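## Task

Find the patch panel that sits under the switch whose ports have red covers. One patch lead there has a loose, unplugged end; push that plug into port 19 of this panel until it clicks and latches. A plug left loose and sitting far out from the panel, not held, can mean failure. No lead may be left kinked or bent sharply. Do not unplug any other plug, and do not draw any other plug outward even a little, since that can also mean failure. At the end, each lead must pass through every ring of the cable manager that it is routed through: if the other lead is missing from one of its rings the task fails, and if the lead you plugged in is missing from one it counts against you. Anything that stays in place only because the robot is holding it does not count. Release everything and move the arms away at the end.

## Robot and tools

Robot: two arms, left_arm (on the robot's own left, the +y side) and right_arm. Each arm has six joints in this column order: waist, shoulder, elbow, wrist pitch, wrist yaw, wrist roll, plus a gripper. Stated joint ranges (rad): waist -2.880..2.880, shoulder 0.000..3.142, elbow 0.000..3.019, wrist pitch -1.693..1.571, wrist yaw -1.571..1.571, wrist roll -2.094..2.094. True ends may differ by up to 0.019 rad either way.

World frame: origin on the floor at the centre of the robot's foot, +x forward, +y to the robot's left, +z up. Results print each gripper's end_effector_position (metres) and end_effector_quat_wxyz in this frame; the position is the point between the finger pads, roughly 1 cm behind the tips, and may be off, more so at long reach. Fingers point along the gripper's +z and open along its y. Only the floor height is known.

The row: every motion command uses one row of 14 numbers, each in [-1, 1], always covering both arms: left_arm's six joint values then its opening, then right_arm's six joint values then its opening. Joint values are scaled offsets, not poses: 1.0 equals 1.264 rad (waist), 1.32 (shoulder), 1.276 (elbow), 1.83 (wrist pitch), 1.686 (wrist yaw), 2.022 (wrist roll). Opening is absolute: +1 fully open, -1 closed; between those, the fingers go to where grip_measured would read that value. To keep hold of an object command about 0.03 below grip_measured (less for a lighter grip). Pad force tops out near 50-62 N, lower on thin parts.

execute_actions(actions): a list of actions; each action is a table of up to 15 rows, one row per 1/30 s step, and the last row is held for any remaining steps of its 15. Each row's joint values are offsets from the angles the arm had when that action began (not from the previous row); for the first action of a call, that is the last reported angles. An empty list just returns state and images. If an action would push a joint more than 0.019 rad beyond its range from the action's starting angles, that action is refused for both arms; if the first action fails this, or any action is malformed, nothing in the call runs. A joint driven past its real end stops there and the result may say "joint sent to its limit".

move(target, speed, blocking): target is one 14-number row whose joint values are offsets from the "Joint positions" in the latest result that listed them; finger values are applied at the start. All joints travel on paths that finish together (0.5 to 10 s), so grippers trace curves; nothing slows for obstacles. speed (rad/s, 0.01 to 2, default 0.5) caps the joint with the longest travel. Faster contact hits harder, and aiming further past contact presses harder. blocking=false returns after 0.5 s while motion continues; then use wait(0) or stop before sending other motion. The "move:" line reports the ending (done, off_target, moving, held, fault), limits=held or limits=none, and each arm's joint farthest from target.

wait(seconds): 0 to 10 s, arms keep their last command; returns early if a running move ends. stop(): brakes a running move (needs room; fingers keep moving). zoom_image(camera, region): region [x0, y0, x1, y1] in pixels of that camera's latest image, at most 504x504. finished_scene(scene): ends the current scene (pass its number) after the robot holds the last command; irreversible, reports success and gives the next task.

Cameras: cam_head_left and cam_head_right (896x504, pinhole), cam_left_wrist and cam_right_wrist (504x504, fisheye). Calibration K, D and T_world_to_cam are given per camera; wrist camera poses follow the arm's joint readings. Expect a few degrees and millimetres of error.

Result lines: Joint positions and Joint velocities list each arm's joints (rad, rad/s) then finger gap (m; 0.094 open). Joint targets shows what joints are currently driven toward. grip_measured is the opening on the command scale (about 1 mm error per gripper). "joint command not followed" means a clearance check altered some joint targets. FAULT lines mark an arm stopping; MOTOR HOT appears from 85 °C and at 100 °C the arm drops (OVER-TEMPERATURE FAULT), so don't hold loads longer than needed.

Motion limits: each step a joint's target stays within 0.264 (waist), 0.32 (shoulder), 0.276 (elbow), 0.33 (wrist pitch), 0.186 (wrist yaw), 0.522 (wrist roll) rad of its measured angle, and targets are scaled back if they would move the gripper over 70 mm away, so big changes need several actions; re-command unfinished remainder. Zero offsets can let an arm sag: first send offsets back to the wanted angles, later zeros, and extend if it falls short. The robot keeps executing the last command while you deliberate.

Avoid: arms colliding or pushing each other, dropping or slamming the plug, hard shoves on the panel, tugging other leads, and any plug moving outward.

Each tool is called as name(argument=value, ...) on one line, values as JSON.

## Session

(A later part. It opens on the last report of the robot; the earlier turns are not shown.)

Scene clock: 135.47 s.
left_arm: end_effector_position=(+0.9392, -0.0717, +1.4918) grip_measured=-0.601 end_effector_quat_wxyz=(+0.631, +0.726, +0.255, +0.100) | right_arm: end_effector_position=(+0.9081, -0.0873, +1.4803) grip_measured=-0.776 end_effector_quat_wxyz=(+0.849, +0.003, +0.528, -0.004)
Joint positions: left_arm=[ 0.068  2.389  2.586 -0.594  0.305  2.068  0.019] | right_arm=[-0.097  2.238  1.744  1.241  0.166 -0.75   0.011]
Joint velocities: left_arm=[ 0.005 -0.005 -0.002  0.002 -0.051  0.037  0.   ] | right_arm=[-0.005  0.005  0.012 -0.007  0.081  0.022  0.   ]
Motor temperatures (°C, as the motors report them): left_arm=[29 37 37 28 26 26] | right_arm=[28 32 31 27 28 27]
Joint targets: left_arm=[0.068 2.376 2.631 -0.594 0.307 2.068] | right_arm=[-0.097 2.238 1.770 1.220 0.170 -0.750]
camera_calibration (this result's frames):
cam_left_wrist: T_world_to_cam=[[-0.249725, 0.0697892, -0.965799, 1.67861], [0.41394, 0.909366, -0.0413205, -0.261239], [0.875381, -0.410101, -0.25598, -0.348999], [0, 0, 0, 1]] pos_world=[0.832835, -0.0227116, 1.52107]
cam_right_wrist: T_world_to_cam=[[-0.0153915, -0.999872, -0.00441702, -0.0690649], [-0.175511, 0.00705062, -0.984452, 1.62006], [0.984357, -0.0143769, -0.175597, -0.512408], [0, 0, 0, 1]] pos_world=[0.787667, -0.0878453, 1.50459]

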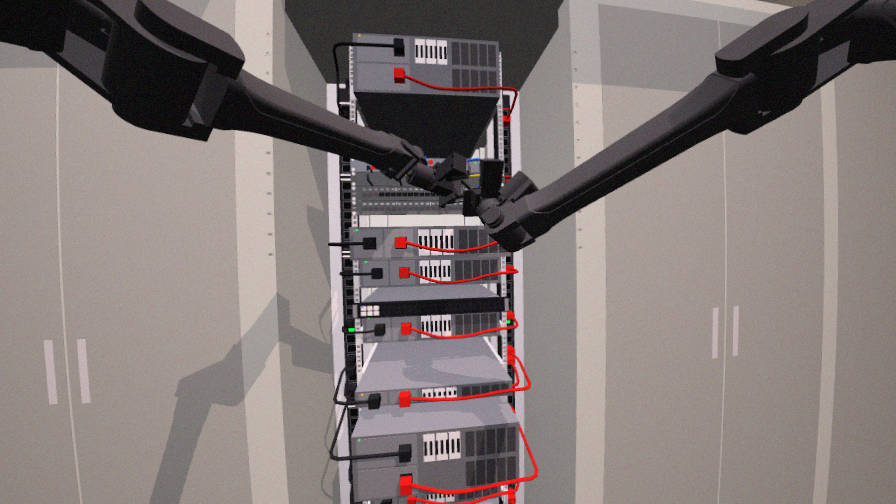

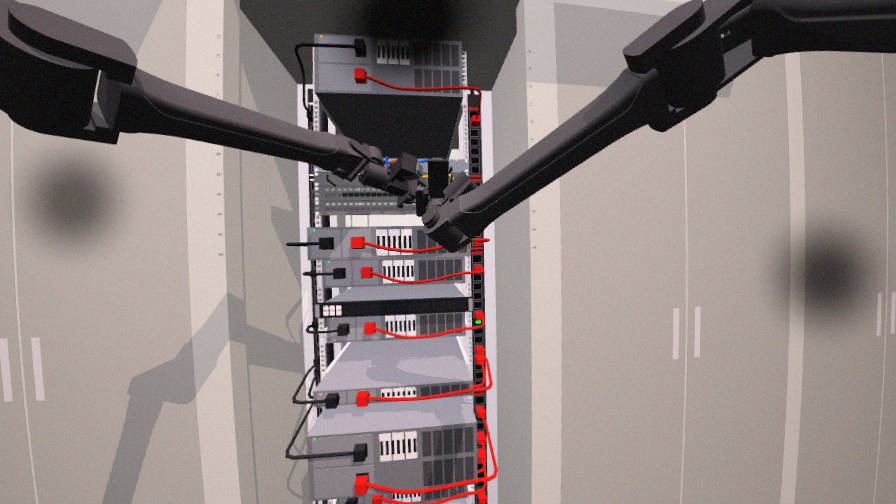

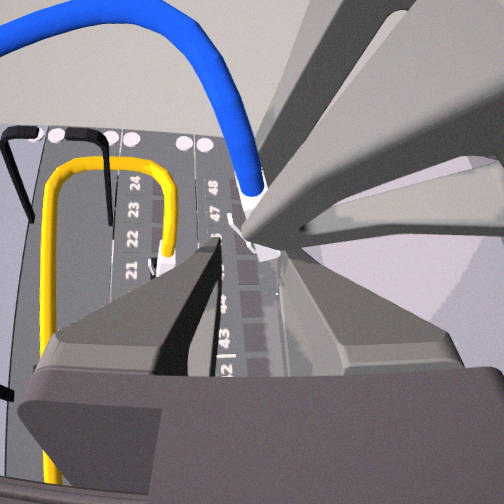

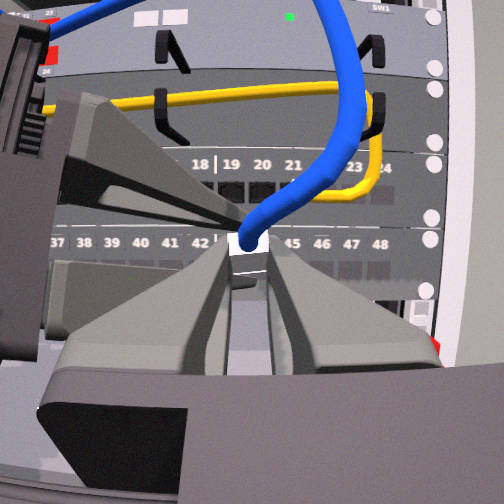

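execute_actions(actions=[[[0,-0.01,0.035,0,0,0,-0.65, 0,0,0.01,-0.008,0.002,0,-0.775]],[[0,-0.01,0.035,0,0,0,-0.70, 0,0,0.01,-0.008,0.002,0,-0.775]],[[0,-0.01,0.035,0,0,0,-0.75, 0,0,0.01,-0.008,0.002,0,-0.775]]])

Scene clock: 137.27 s.
left_arm: end_effector_position=(+0.9392, -0.0712, +1.4904) grip_measured=-0.748 end_effector_quat_wxyz=(+0.629, +0.727, +0.256, +0.100) | right_arm: end_effector_position=(+0.9082, -0.0876, +1.4809) grip_measured=-0.766 end_effector_quat_wxyz=(+0.849, +0.003, +0.528, -0.004)
Joint positions: left_arm=[ 0.069  2.389  2.586 -0.598  0.301  2.068  0.012] | right_arm=[-0.097  2.238  1.744  1.241  0.166 -0.75   0.011]
Joint velocities: left_arm=[-0.005 -0.015 -0.007  0.007 -0.007  0.007 -0.   ] | right_arm=[-0.015 -0.005  0.007  0.012  0.022  0.007 -0.001]
Motor temperatures (°C, as the motors report them): left_arm=[29 37 37 28 26 26] | right_arm=[28 32 31 27 28 27]
Joint targets: left_arm=[0.069 2.376 2.631 -0.595 0.302 2.068] | right_arm=[-0.097 2.238 1.757 1.226 0.169 -0.750]
camera_calibration (this result's frames):
cam_left_wrist: T_world_to_cam=[[-0.253289, 0.0737459, -0.964576, 1.67912], [0.412428, 0.910167, -0.0387135, -0.264124], [0.87507, -0.407623, -0.26095, -0.341351], [0, 0, 0, 1]] pos_world=[0.83294, -0.022574, 1.52034]
cam_right_wrist: T_world_to_cam=[[-0.0157939, -0.999864, -0.00476005, -0.0685457], [-0.174963, 0.00745085, -0.984547, 1.62026], [0.984448, -0.014717, -0.175057, -0.513279], [0, 0, 0, 1]] pos_world=[0.7877, -0.0881626, 1.50505]

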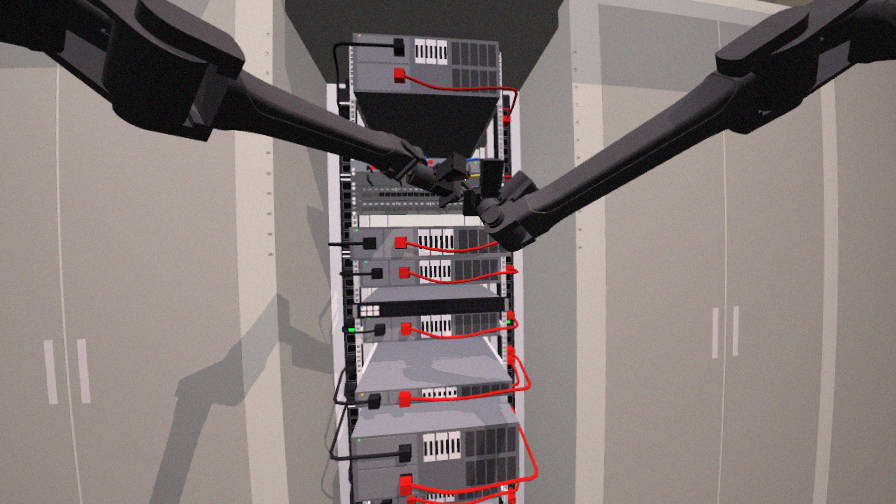

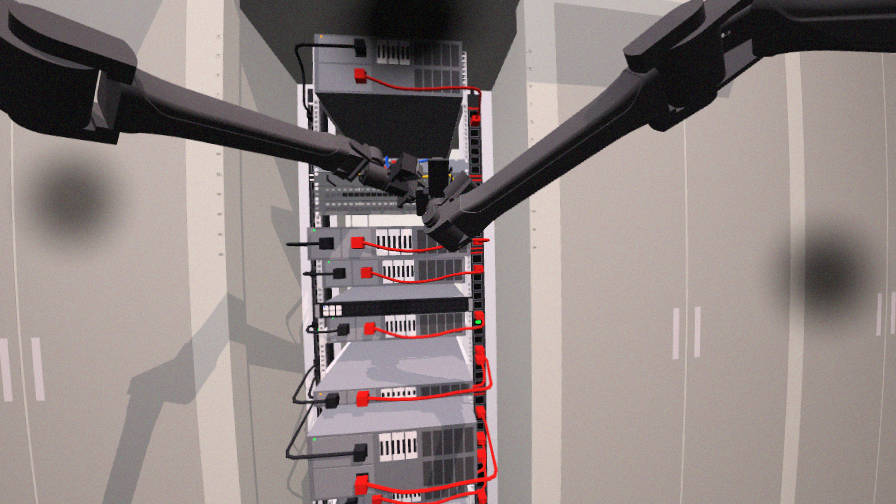

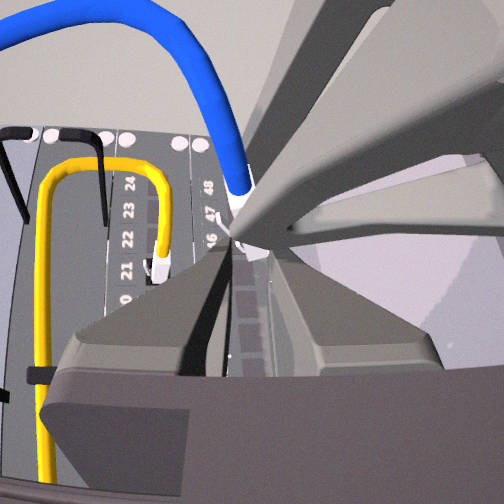

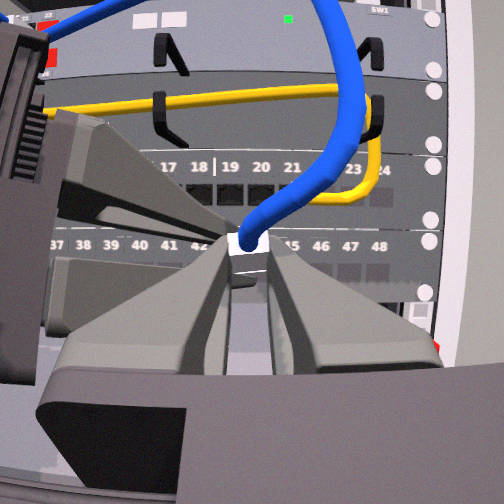

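zoom_image(camera="cam_left_wrist", region=[170, 150, 350, 310])

zoom_image(camera="cam_right_wrist", region=[170, 190, 330, 330])

Region (170, 150, 350, 310) of cam_left_wrist's 504x504 image, scaled by 2.800, with more detail than that image has.

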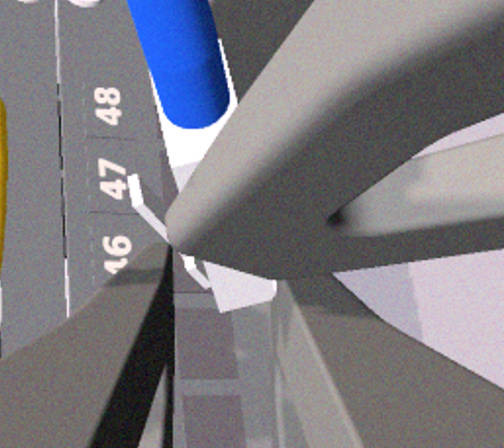

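Region (170, 190, 330, 330) of cam_right_wrist's 504x504 image, scaled by 3.150, with more detail than that image has; it fills the top 441 rows of this view, and the rest is white.

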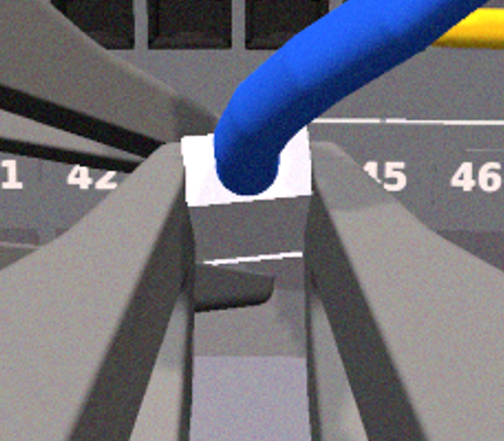

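execute_actions(actions=[[[0,-0.01,0.035,0.002,0.002,0,-0.75, 0,0,0.005,-0.012,0.004,0,-0.767]],[[0,-0.01,0.035,0.002,0.002,0,-0.75, 0,0,0.005,-0.012,0.004,0,-0.762]]])

Scene clock: 153.67 s.
left_arm: end_effector_position=(+0.9392, -0.0712, +1.4904) grip_measured=-0.748 end_effector_quat_wxyz=(+0.629, +0.727, +0.256, +0.100) | right_arm: end_effector_position=(+0.9082, -0.0876, +1.4809) grip_measured=-0.757 end_effector_quat_wxyz=(+0.849, +0.003, +0.528, -0.004)
Joint positions: left_arm=[ 0.069  2.389  2.586 -0.598  0.301  2.068  0.012] | right_arm=[-0.097  2.238  1.744  1.241  0.166 -0.75   0.011]
Joint velocities: left_arm=[-0.015 -0.015 -0.002 -0.012 -0.007 -0.037  0.001] | right_arm=[-0.024 -0.015 -0.022  0.007  0.037  0.007 -0.001]
Motor temperatures (°C, as the motors report them): left_arm=[30 38 37 28 26 26] | right_arm=[28 32 31 27 28 27]
Joint targets: left_arm=[0.069 2.376 2.631 -0.594 0.304 2.068] | right_arm=[-0.097 2.238 1.750 1.219 0.172 -0.750]
camera_calibration (this result's frames):
cam_left_wrist: T_world_to_cam=[[-0.253289, 0.0737459, -0.964576, 1.67912], [0.412428, 0.910167, -0.0387135, -0.264124], [0.87507, -0.407623, -0.26095, -0.341351], [0, 0, 0, 1]] pos_world=[0.83294, -0.022574, 1.52034]
cam_right_wrist: T_world_to_cam=[[-0.0157939, -0.999864, -0.00476005, -0.0685457], [-0.174963, 0.00745085, -0.984547, 1.62026], [0.984448, -0.014717, -0.175057, -0.513279], [0, 0, 0, 1]] pos_world=[0.7877, -0.0881626, 1.50505]

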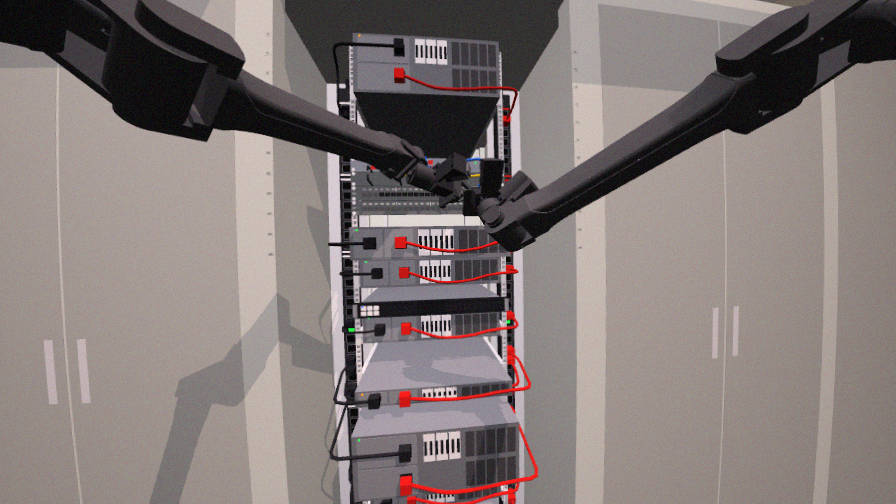

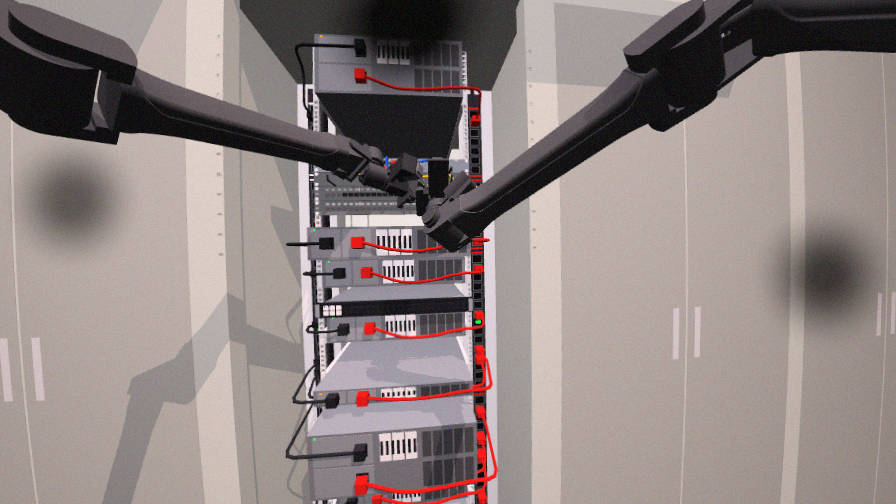

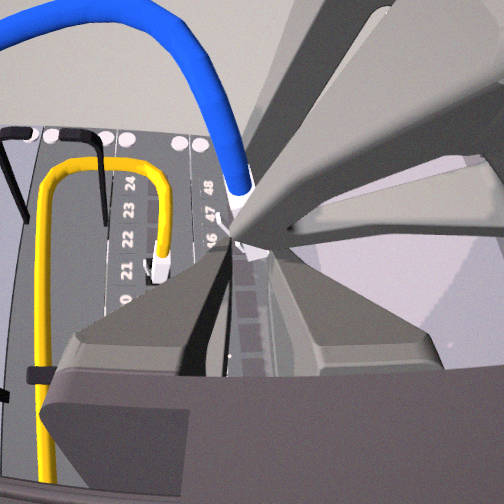

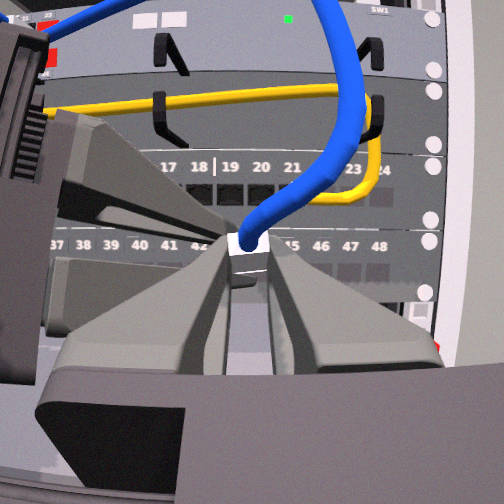

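execute_actions(actions=[[[0,-0.01,0.035,0,0,0,0.3, 0,0,0.02,0,0,0,-0.80]],[[0,-0.01,0.035,0,0,0,0.3, 0,0,0.02,0,0,0,-0.80]]])

move(target=[-0.043,-0.164,-0.29,0.116,-0.018,0,0.3, 0,0,0.02,0,0,0,-0.80], speed=0.2)

Scene clock: 157.97 s.
left_arm: end_effector_position=(+0.9392, -0.0712, +1.4904) grip_measured=+0.298 end_effector_quat_wxyz=(+0.629, +0.727, +0.256, +0.100) | right_arm: end_effector_position=(+0.9082, -0.0876, +1.4809) grip_measured=-0.776 end_effector_quat_wxyz=(+0.849, +0.003, +0.528, -0.004)
Joint positions: left_arm=[ 0.069  2.389  2.586 -0.598  0.301  2.068  0.061] | right_arm=[-0.097  2.238  1.744  1.241  0.166 -0.75   0.011]
Joint velocities: left_arm=[-0.015  0.005 -0.022  0.007  0.022 -0.051 -0.   ] | right_arm=[-0.015 -0.024 -0.002 -0.002  0.051 -0.007 -0.001]
Motor temperatures (°C, as the motors report them): left_arm=[30 38 37 28 26 26] | right_arm=[28 32 31 27 28 27]
Joint targets: left_arm=[0.069 2.376 2.631 -0.598 0.301 2.068] | right_arm=[-0.097 2.238 1.770 1.241 0.166 -0.750]
camera_calibration (this result's frames):
cam_left_wrist: T_world_to_cam=[[-0.253289, 0.0737459, -0.964576, 1.67912], [0.412428, 0.910167, -0.0387135, -0.264124], [0.87507, -0.407623, -0.26095, -0.341351], [0, 0, 0, 1]] pos_world=[0.83294, -0.022574, 1.52034]
cam_right_wrist: T_world_to_cam=[[-0.0157939, -0.999864, -0.00476005, -0.0685457], [-0.174963, 0.00745085, -0.984547, 1.62026], [0.984448, -0.014717, -0.175057, -0.513279], [0, 0, 0, 1]] pos_world=[0.7877, -0.0881626, 1.50505]

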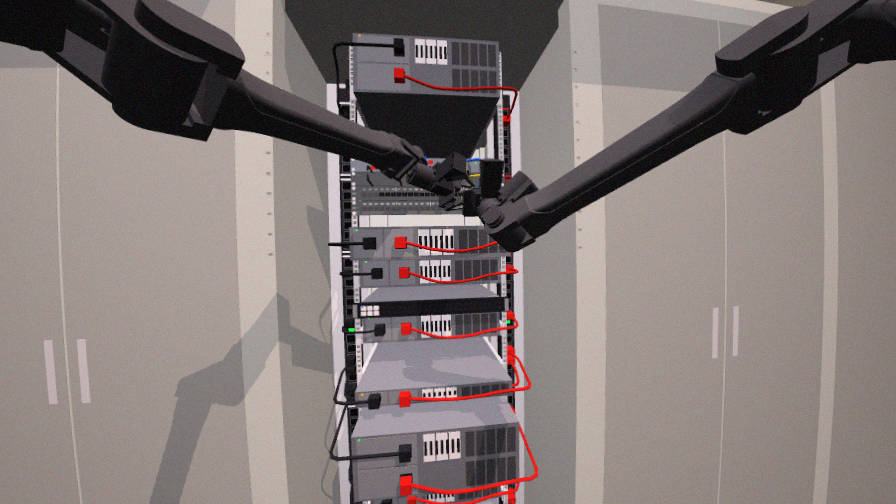

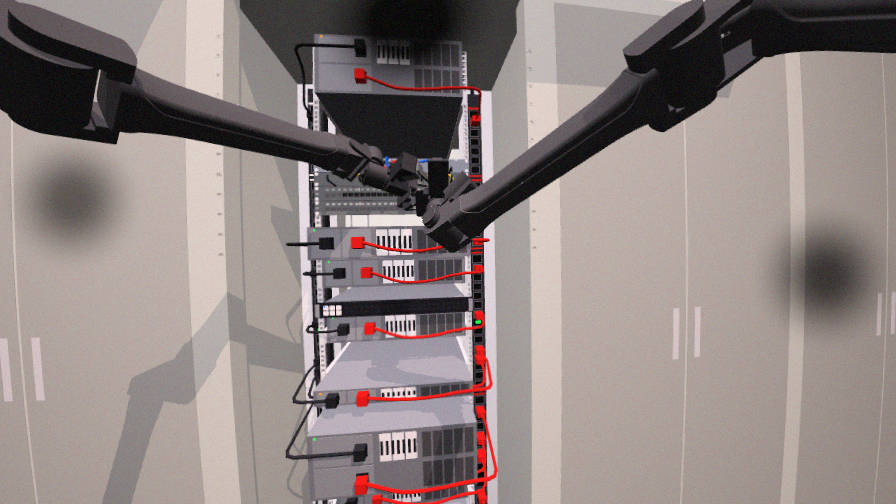

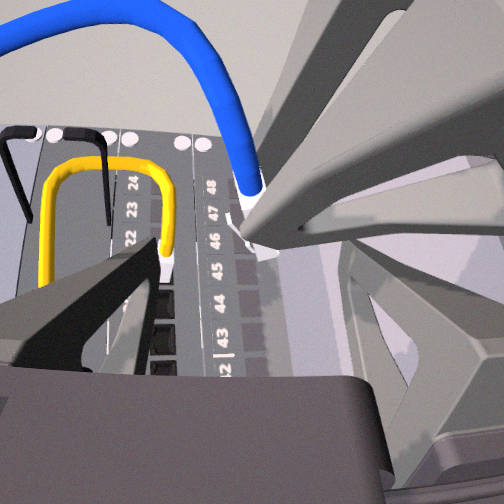

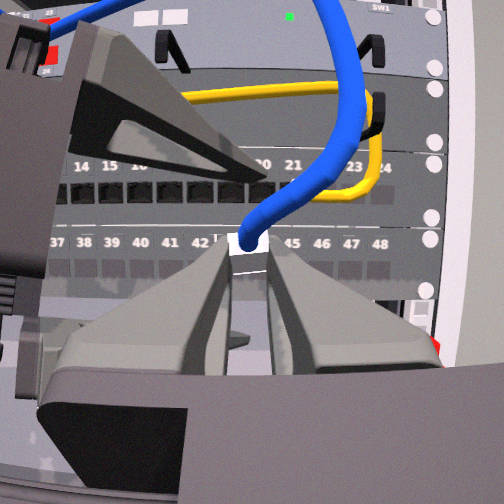

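Scene clock: 160.17 s.
left_arm: end_effector_position=(+0.9062, -0.0579, +1.4834) grip_measured=+0.299 end_effector_quat_wxyz=(+0.624, +0.728, +0.263, +0.112) | right_arm: end_effector_position=(+0.9077, -0.0871, +1.4797) grip_measured=-0.776 end_effector_quat_wxyz=(+0.849, +0.002, +0.529, -0.004)
Joint positions: left_arm=[ 0.06   2.203  2.218 -0.402  0.267  2.068  0.061] | right_arm=[-0.097  2.238  1.741  1.241  0.166 -0.75   0.011]
Joint velocities: left_arm=[ 0.005 -0.005  0.012 -0.007  0.095  0.037 -0.   ] | right_arm=[-0.015 -0.024 -0.012  0.007  0.022 -0.037  0.001]
Motor temperatures (°C, as the motors report them): left_arm=[30 38 37 28 26 26] | right_arm=[28 32 31 27 28 27]
Joint targets: left_arm=[0.014 2.172 2.216 -0.386 0.271 2.068] | right_arm=[-0.097 2.238 1.770 1.241 0.166 -0.750]
move: off_target (left_arm, right_arm); limits=none; left_arm: farthest joint: the waist, 0.046 radians from its target (0.054 radians at the start); right_arm: farthest joint: the elbow, 0.028 radians from its target (0.025 radians at the start)
camera_calibration (this result's frames):
cam_left_wrist: T_world_to_cam=[[-0.248538, 0.0788556, -0.965407, 1.66017], [0.389229, 0.920802, -0.024992, -0.261595], [0.886978, -0.381976, -0.259547, -0.320267], [0, 0, 0, 1]] pos_world=[0.798505, -0.0123713, 1.51308]
cam_right_wrist: T_world_to_cam=[[-0.0148041, -0.999885, -0.00333903, -0.071053], [-0.177134, 0.00590916, -0.984169, 1.62027], [0.984075, -0.0139783, -0.177201, -0.509447], [0, 0, 0, 1]] pos_world=[0.787289, -0.0877405, 1.50411]

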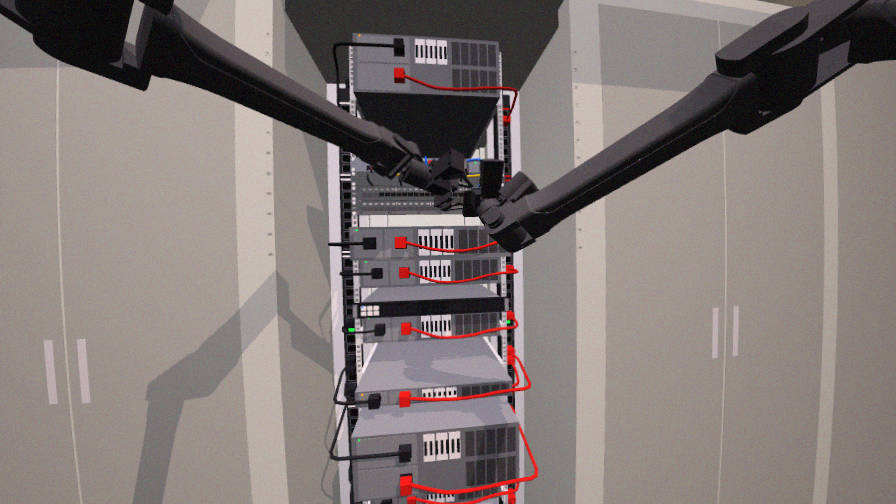

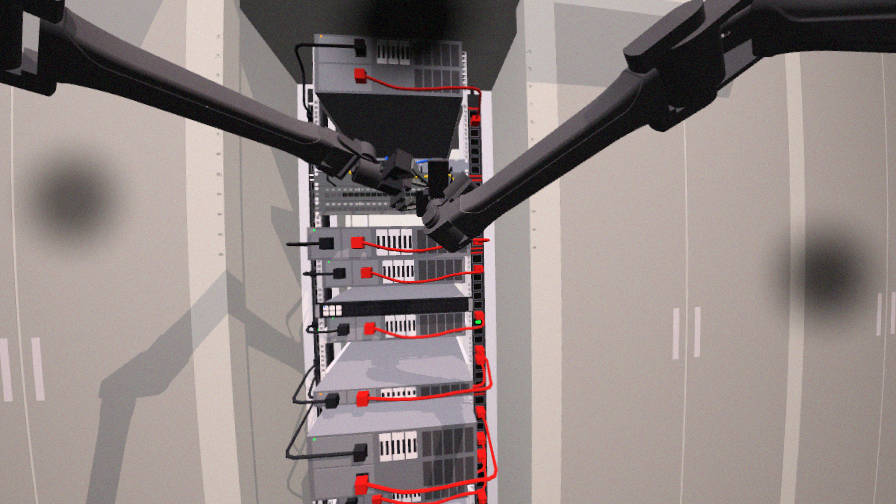

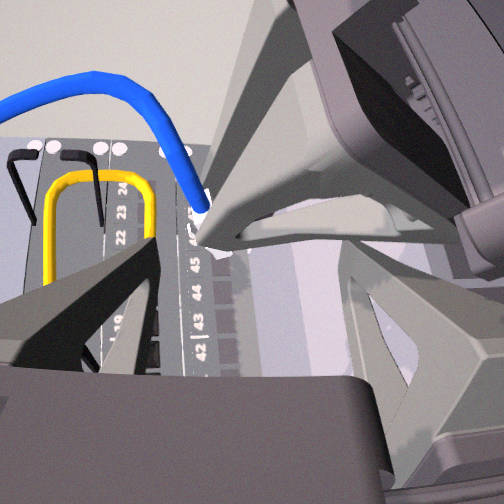

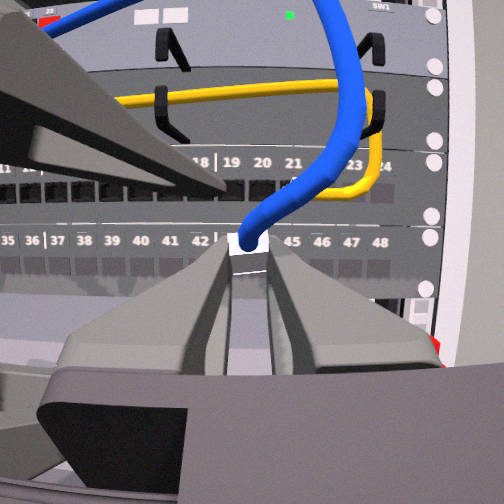

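move(target=[0.09,-0.21,-0.27,0.06,0.035,0,-0.5, 0,0,0.02,0,0,0,-0.80], speed=0.4)

move(target=[0,-0.02,0.03,0,0,0,-0.8, 0.030,0.127,0.287,-0.114,0.0104,-0.0143,-0.80], speed=0.25)

Scene clock: 163.37 s.
left_arm: end_effector_position=(+0.8905, +0.0595, +1.4668) grip_measured=-0.498 end_effector_quat_wxyz=(+0.615, +0.722, +0.293, +0.117) | right_arm: end_effector_position=(+0.9078, -0.0876, +1.4797) grip_measured=-0.776 end_effector_quat_wxyz=(+0.848, +0.003, +0.530, -0.004)
Joint positions: left_arm=[ 0.173  1.945  1.87  -0.309  0.322  2.068  0.024] | right_arm=[-0.097  2.237  1.741  1.241  0.168 -0.75   0.011]
Joint velocities: left_arm=[-0.015 -0.015 -0.002  0.007 -0.066 -0.022 -0.001] | right_arm=[-0.024 -0.005  0.002 -0.002  0.007  0.022  0.   ]
Motor temperatures (°C, as the motors report them): left_arm=[30 38 36 28 26 26] | right_arm=[28 32 31 27 28 27]
Joint targets: left_arm=[0.174 1.926 1.874 -0.292 0.326 2.068] | right_arm=[-0.097 2.238 1.767 1.240 0.166 -0.750]
move: off_target (right_arm); limits=none; left_arm: farthest joint: the shoulder, 0.019 radians from its target (0.278 radians at the start); right_arm: farthest joint: the elbow, 0.025 radians from its target (0.025 radians at the start)
camera_calibration (this result's frames):
cam_left_wrist: T_world_to_cam=[[-0.285619, 0.0651905, -0.956123, 1.65121], [0.335971, 0.941177, -0.0361921, -0.301409], [0.897522, -0.331567, -0.29072, -0.232392], [0, 0, 0, 1]] pos_world=[0.78146, 0.0989818, 1.50029]
cam_right_wrist: T_world_to_cam=[[-0.0165152, -0.999855, -0.00423605, -0.0686351], [-0.17838, 0.00711501, -0.983936, 1.62121], [0.983823, -0.0154943, -0.178472, -0.507611], [0, 0, 0, 1]] pos_world=[0.787458, -0.0880251, 1.50429]

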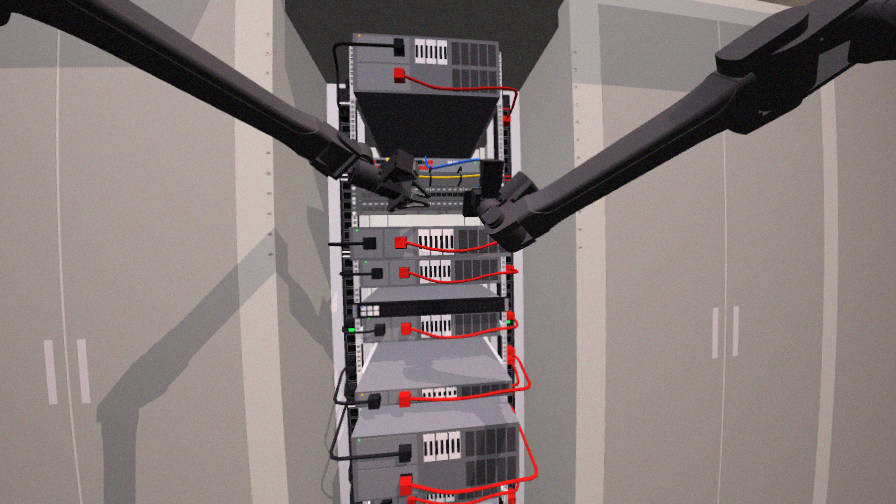

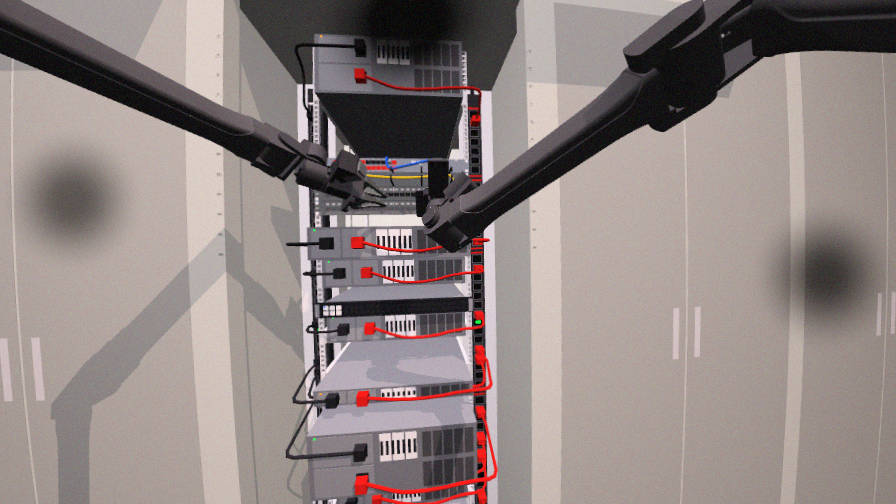

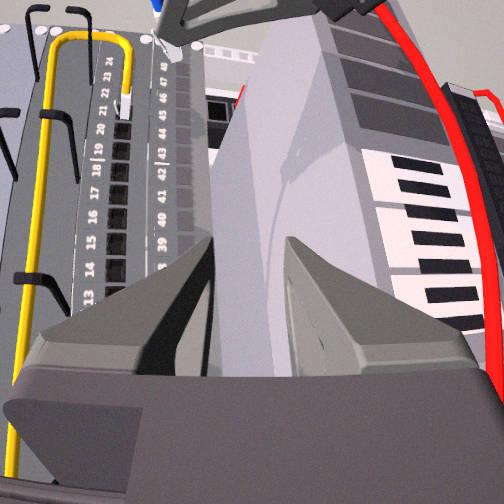

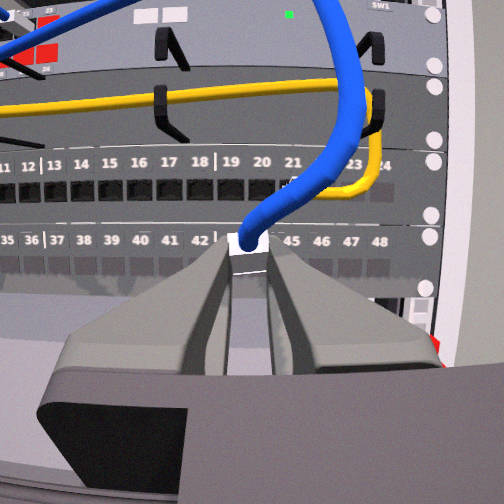

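Scene clock: 165.20 s.
left_arm: end_effector_position=(+0.8905, +0.0595, +1.4668) grip_measured=-0.798 end_effector_quat_wxyz=(+0.615, +0.722, +0.293, +0.117) | right_arm: end_effector_position=(+0.9607, -0.0556, +1.5041) grip_measured=-0.776 end_effector_quat_wxyz=(+0.847, +0.002, +0.532, -0.004)
Joint positions: left_arm=[ 0.173  1.945  1.87  -0.309  0.322  2.068  0.009] | right_arm=[-0.079  2.372  2.065  1.049  0.183 -0.763  0.011]
Joint velocities: left_arm=[-0.005 -0.005  0.002 -0.007  0.007 -0.007 -0.001] | right_arm=[ 0.005 -0.015 -0.007  0.007 -0.037  0.007  0.001]
Motor temperatures (°C, as the motors report them): left_arm=[30 38 36 28 26 26] | right_arm=[28 32 31 27 28 27]
Joint targets: left_arm=[0.173 1.918 1.909 -0.309 0.322 2.068] | right_arm=[-0.059 2.405 2.108 1.032 0.186 -0.779]
move: off_target (left_arm, right_arm); limits=none; left_arm: farthest joint: the elbow, 0.038 radians from its target (0.038 radians at the start); right_arm: farthest joint: the elbow, 0.043 radians from its target (0.366 radians at the start)
camera_calibration (this result's frames):
cam_left_wrist: T_world_to_cam=[[-0.285619, 0.0651905, -0.956123, 1.65121], [0.335971, 0.941177, -0.0361921, -0.301409], [0.897522, -0.331567, -0.29072, -0.232392], [0, 0, 0, 1]] pos_world=[0.78146, 0.0989818, 1.50029]
cam_right_wrist: T_world_to_cam=[[-0.0153019, -0.999881, -0.00201216, -0.0401726], [-0.183362, 0.00478437, -0.983034, 1.65774], [0.982926, -0.0146733, -0.183413, -0.546407], [0, 0, 0, 1]] pos_world=[0.840429, -0.0561167, 1.52931]

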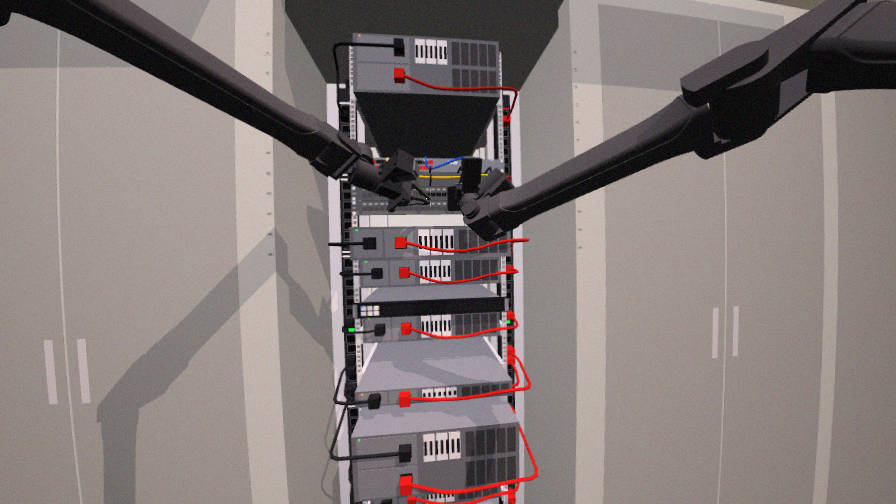

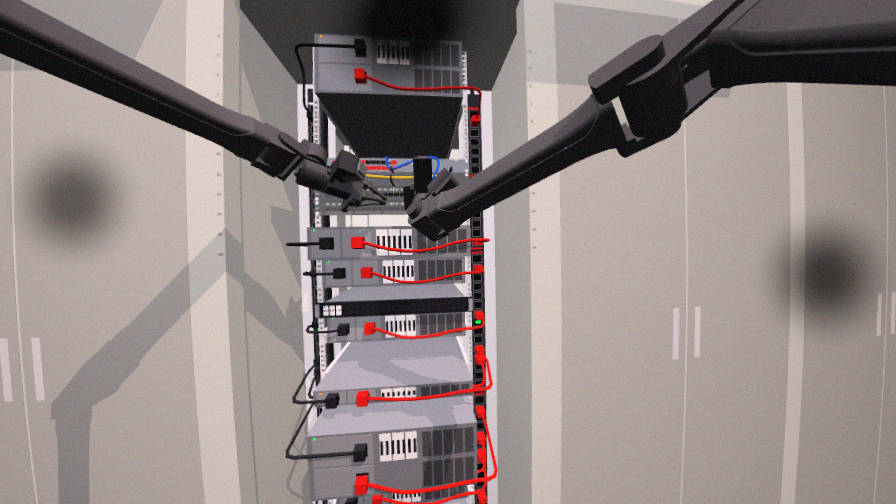

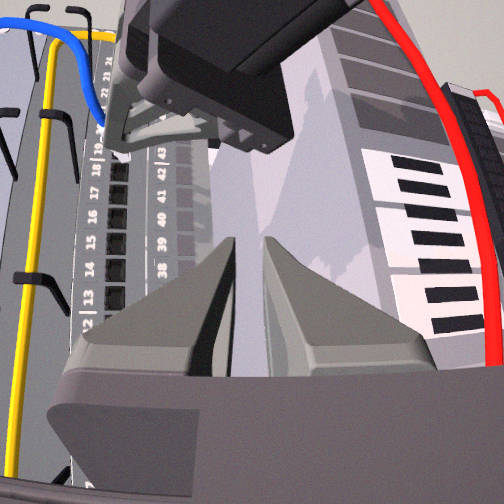

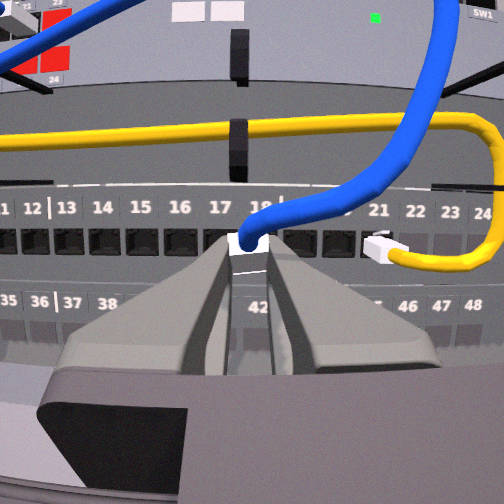

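move(target=[0,-0.02,0.03,0,0,0,-0.8, 0.023,0.028,0.062,-0.0264,0.0056,0,-0.78], speed=0.1)

Scene clock: 166.83 s.
left_arm: end_effector_position=(+0.8905, +0.0595, +1.4668) grip_measured=-0.798 end_effector_quat_wxyz=(+0.615, +0.722, +0.293, +0.117) | right_arm: end_effector_position=(+0.9664, -0.0580, +1.5189) grip_measured=-0.769 end_effector_quat_wxyz=(+0.847, +0.007, +0.531, -0.004)
Joint positions: left_arm=[ 0.173  1.945  1.87  -0.309  0.322  2.068  0.009] | right_arm=[-0.074  2.372  2.103  1.019  0.192 -0.763  0.011]
Joint velocities: left_arm=[-0.005 -0.015  0.002 -0.007  0.037 -0.051 -0.   ] | right_arm=[-0.024 -0.015  0.002  0.002 -0.022 -0.022 -0.   ]
Motor temperatures (°C, as the motors report them): left_arm=[30 38 36 28 26 26] | right_arm=[28 32 31 27 28 27]
Joint targets: left_arm=[0.173 1.918 1.909 -0.309 0.322 2.068] | right_arm=[-0.050 2.409 2.144 1.001 0.192 -0.763]
move: off_target (left_arm, right_arm); limits=none; left_arm: farthest joint: the elbow, 0.038 radians from its target (0.038 radians at the start); right_arm: farthest joint: the elbow, 0.041 radians from its target (0.080 radians at the start)
camera_calibration (this result's frames):
cam_left_wrist: T_world_to_cam=[[-0.285619, 0.0651905, -0.956123, 1.65121], [0.335971, 0.941177, -0.0361921, -0.301409], [0.897522, -0.331567, -0.29072, -0.232392], [0, 0, 0, 1]] pos_world=[0.78146, 0.0989818, 1.50029]
cam_right_wrist: T_world_to_cam=[[-0.0208518, -0.999725, -0.0106893, -0.0239414], [-0.181245, 0.0142944, -0.983334, 1.6723], [0.983217, -0.0185669, -0.181493, -0.552771], [0, 0, 0, 1]] pos_world=[0.846091, -0.0581026, 1.54385]

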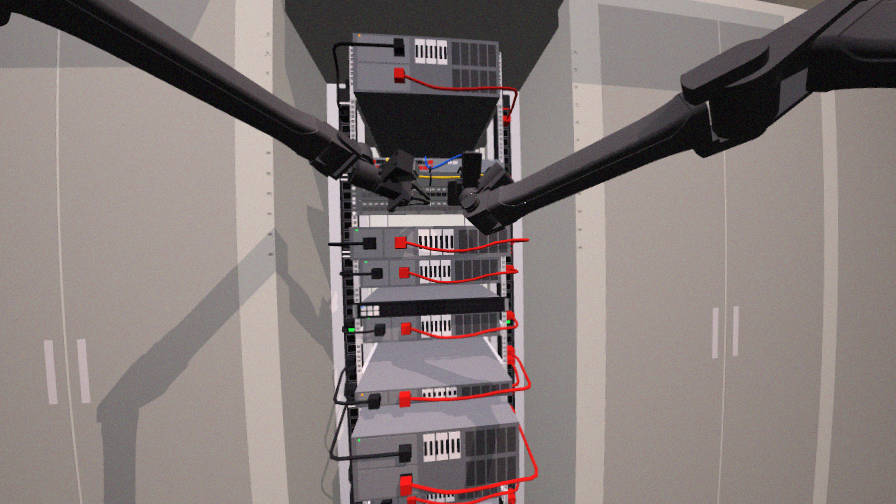

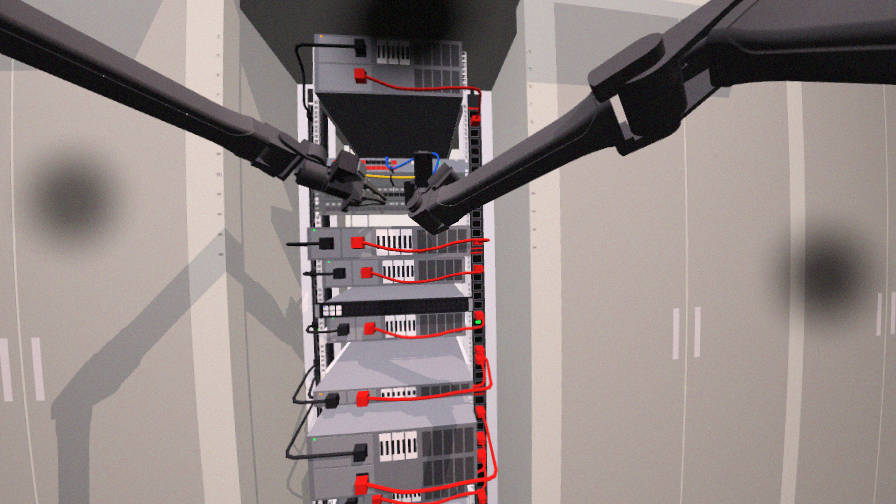

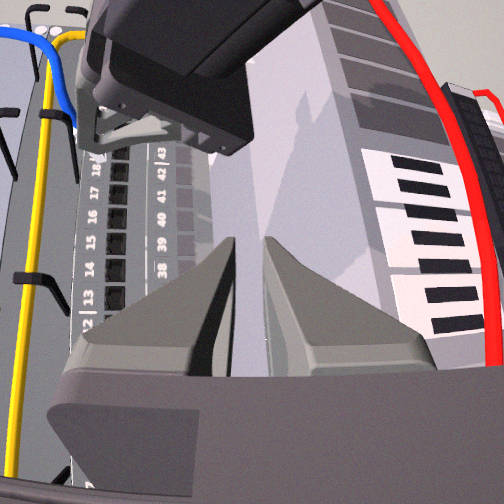

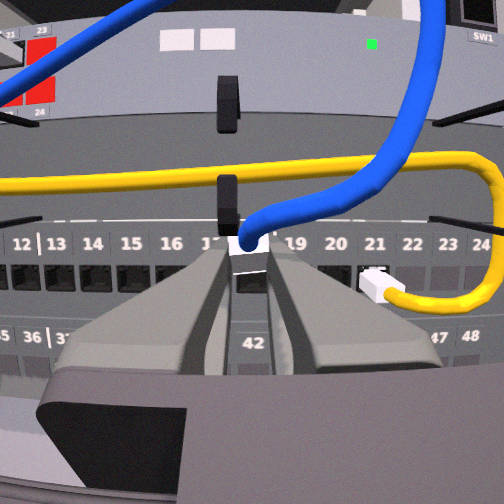

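execute_actions(actions=[[[0,-0.02,0.03,0,0,0,-0.8, 0,0,-0.008,0,0,0,-0.78],[0,-0.02,0.03,0,0,0,-0.8, 0,0,-0.008,0,0,0,-0.78],[0,-0.02,0.03,0,0,0,-0.8, 0,0,-0.008,0,0,0,-0.78],[0,-0.02,0.03,0,0,0,-0.8, 0,0,-0.012,0,0,0,-0.78],[0,-0.02,0.03,0,0,0,-0.8, 0,0,-0.012,0,0,0,-0.78],[0,-0.02,0.03,0,0,0,-0.8, 0,0,-0.017,0,0,0,-0.78]],[[0,-0.02,0.03,0,0,0,-0.8, 0,0,0.015,0,-0.0095,0,-0.78]]])

Scene clock: 168.40 s.
left_arm: end_effector_position=(+0.8905, +0.0595, +1.4668) grip_measured=-0.798 end_effector_quat_wxyz=(+0.615, +0.722, +0.293, +0.117) | right_arm: end_effector_position=(+0.9628, -0.0506, +1.5092) grip_measured=-0.769 end_effector_quat_wxyz=(+0.845, -0.004, +0.535, +0.000)
Joint positions: left_arm=[ 0.173  1.945  1.87  -0.309  0.322  2.068  0.009] | right_arm=[-0.074  2.372  2.08   1.019  0.182 -0.763  0.011]
Joint velocities: left_arm=[ 0.005  0.005 -0.007  0.002 -0.007 -0.066 -0.001] | right_arm=[-0.015 -0.024 -0.012 -0.002 -0.066 -0.007 -0.   ]
Motor temperatures (°C, as the motors report them): left_arm=[30 38 36 28 26 26] | right_arm=[28 32 31 27 28 27]
Joint targets: left_arm=[0.173 1.918 1.909 -0.309 0.322 2.068] | right_arm=[-0.074 2.372 2.099 1.019 0.177 -0.763]
camera_calibration (this result's frames):
cam_left_wrist: T_world_to_cam=[[-0.285619, 0.0651905, -0.956123, 1.65121], [0.335971, 0.941177, -0.0361921, -0.301409], [0.897522, -0.331567, -0.29072, -0.232392], [0, 0, 0, 1]] pos_world=[0.78146, 0.0989818, 1.50029]
cam_right_wrist: T_world_to_cam=[[-0.00179604, -0.999993, 0.00331766, -0.0562188], [-0.190665, -0.00291436, -0.981651, 1.66766], [0.981653, -0.00239565, -0.190659, -0.534735], [0, 0, 0, 1]] pos_world=[0.842789, -0.0526393, 1.53529]

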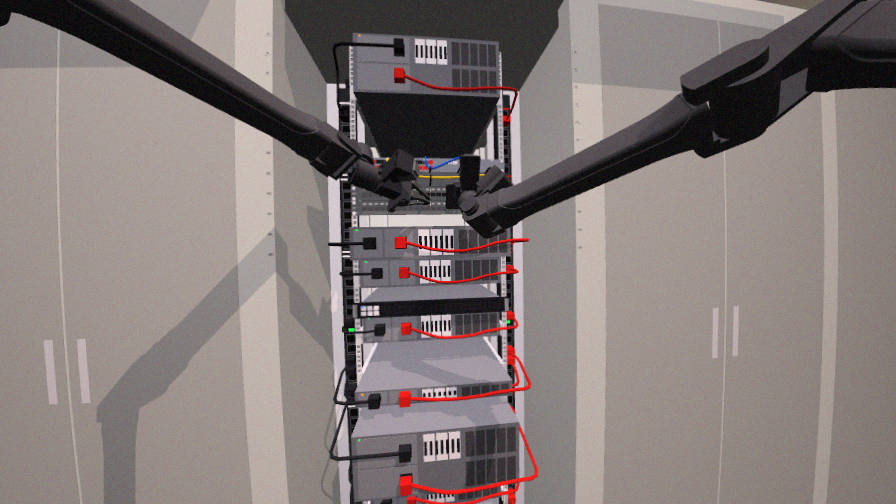

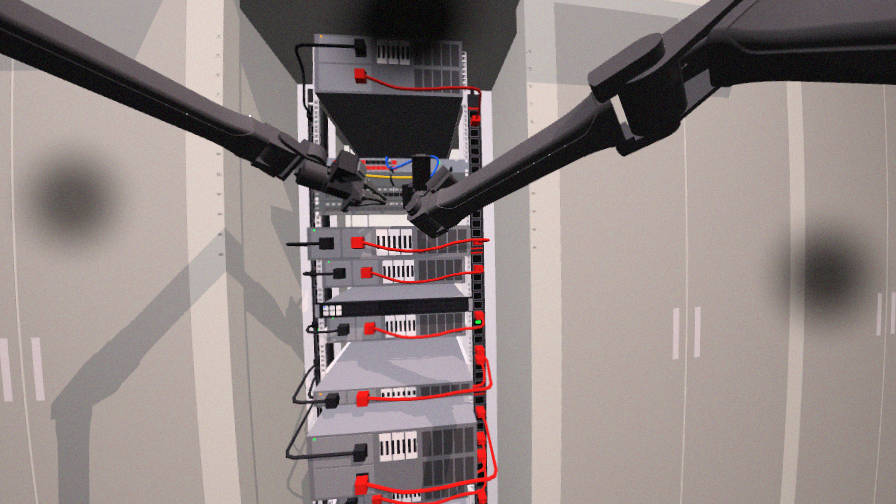

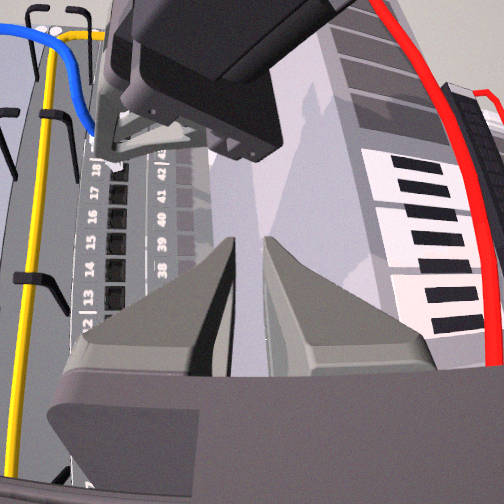

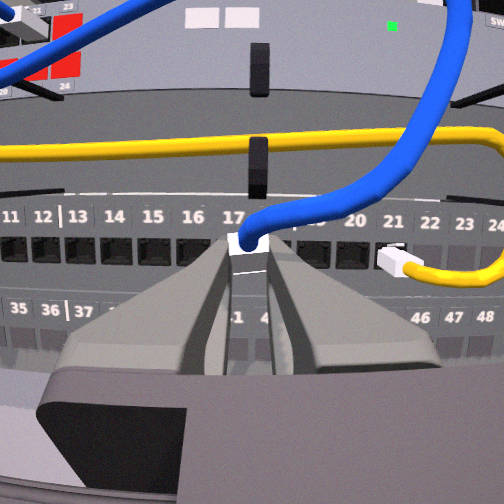

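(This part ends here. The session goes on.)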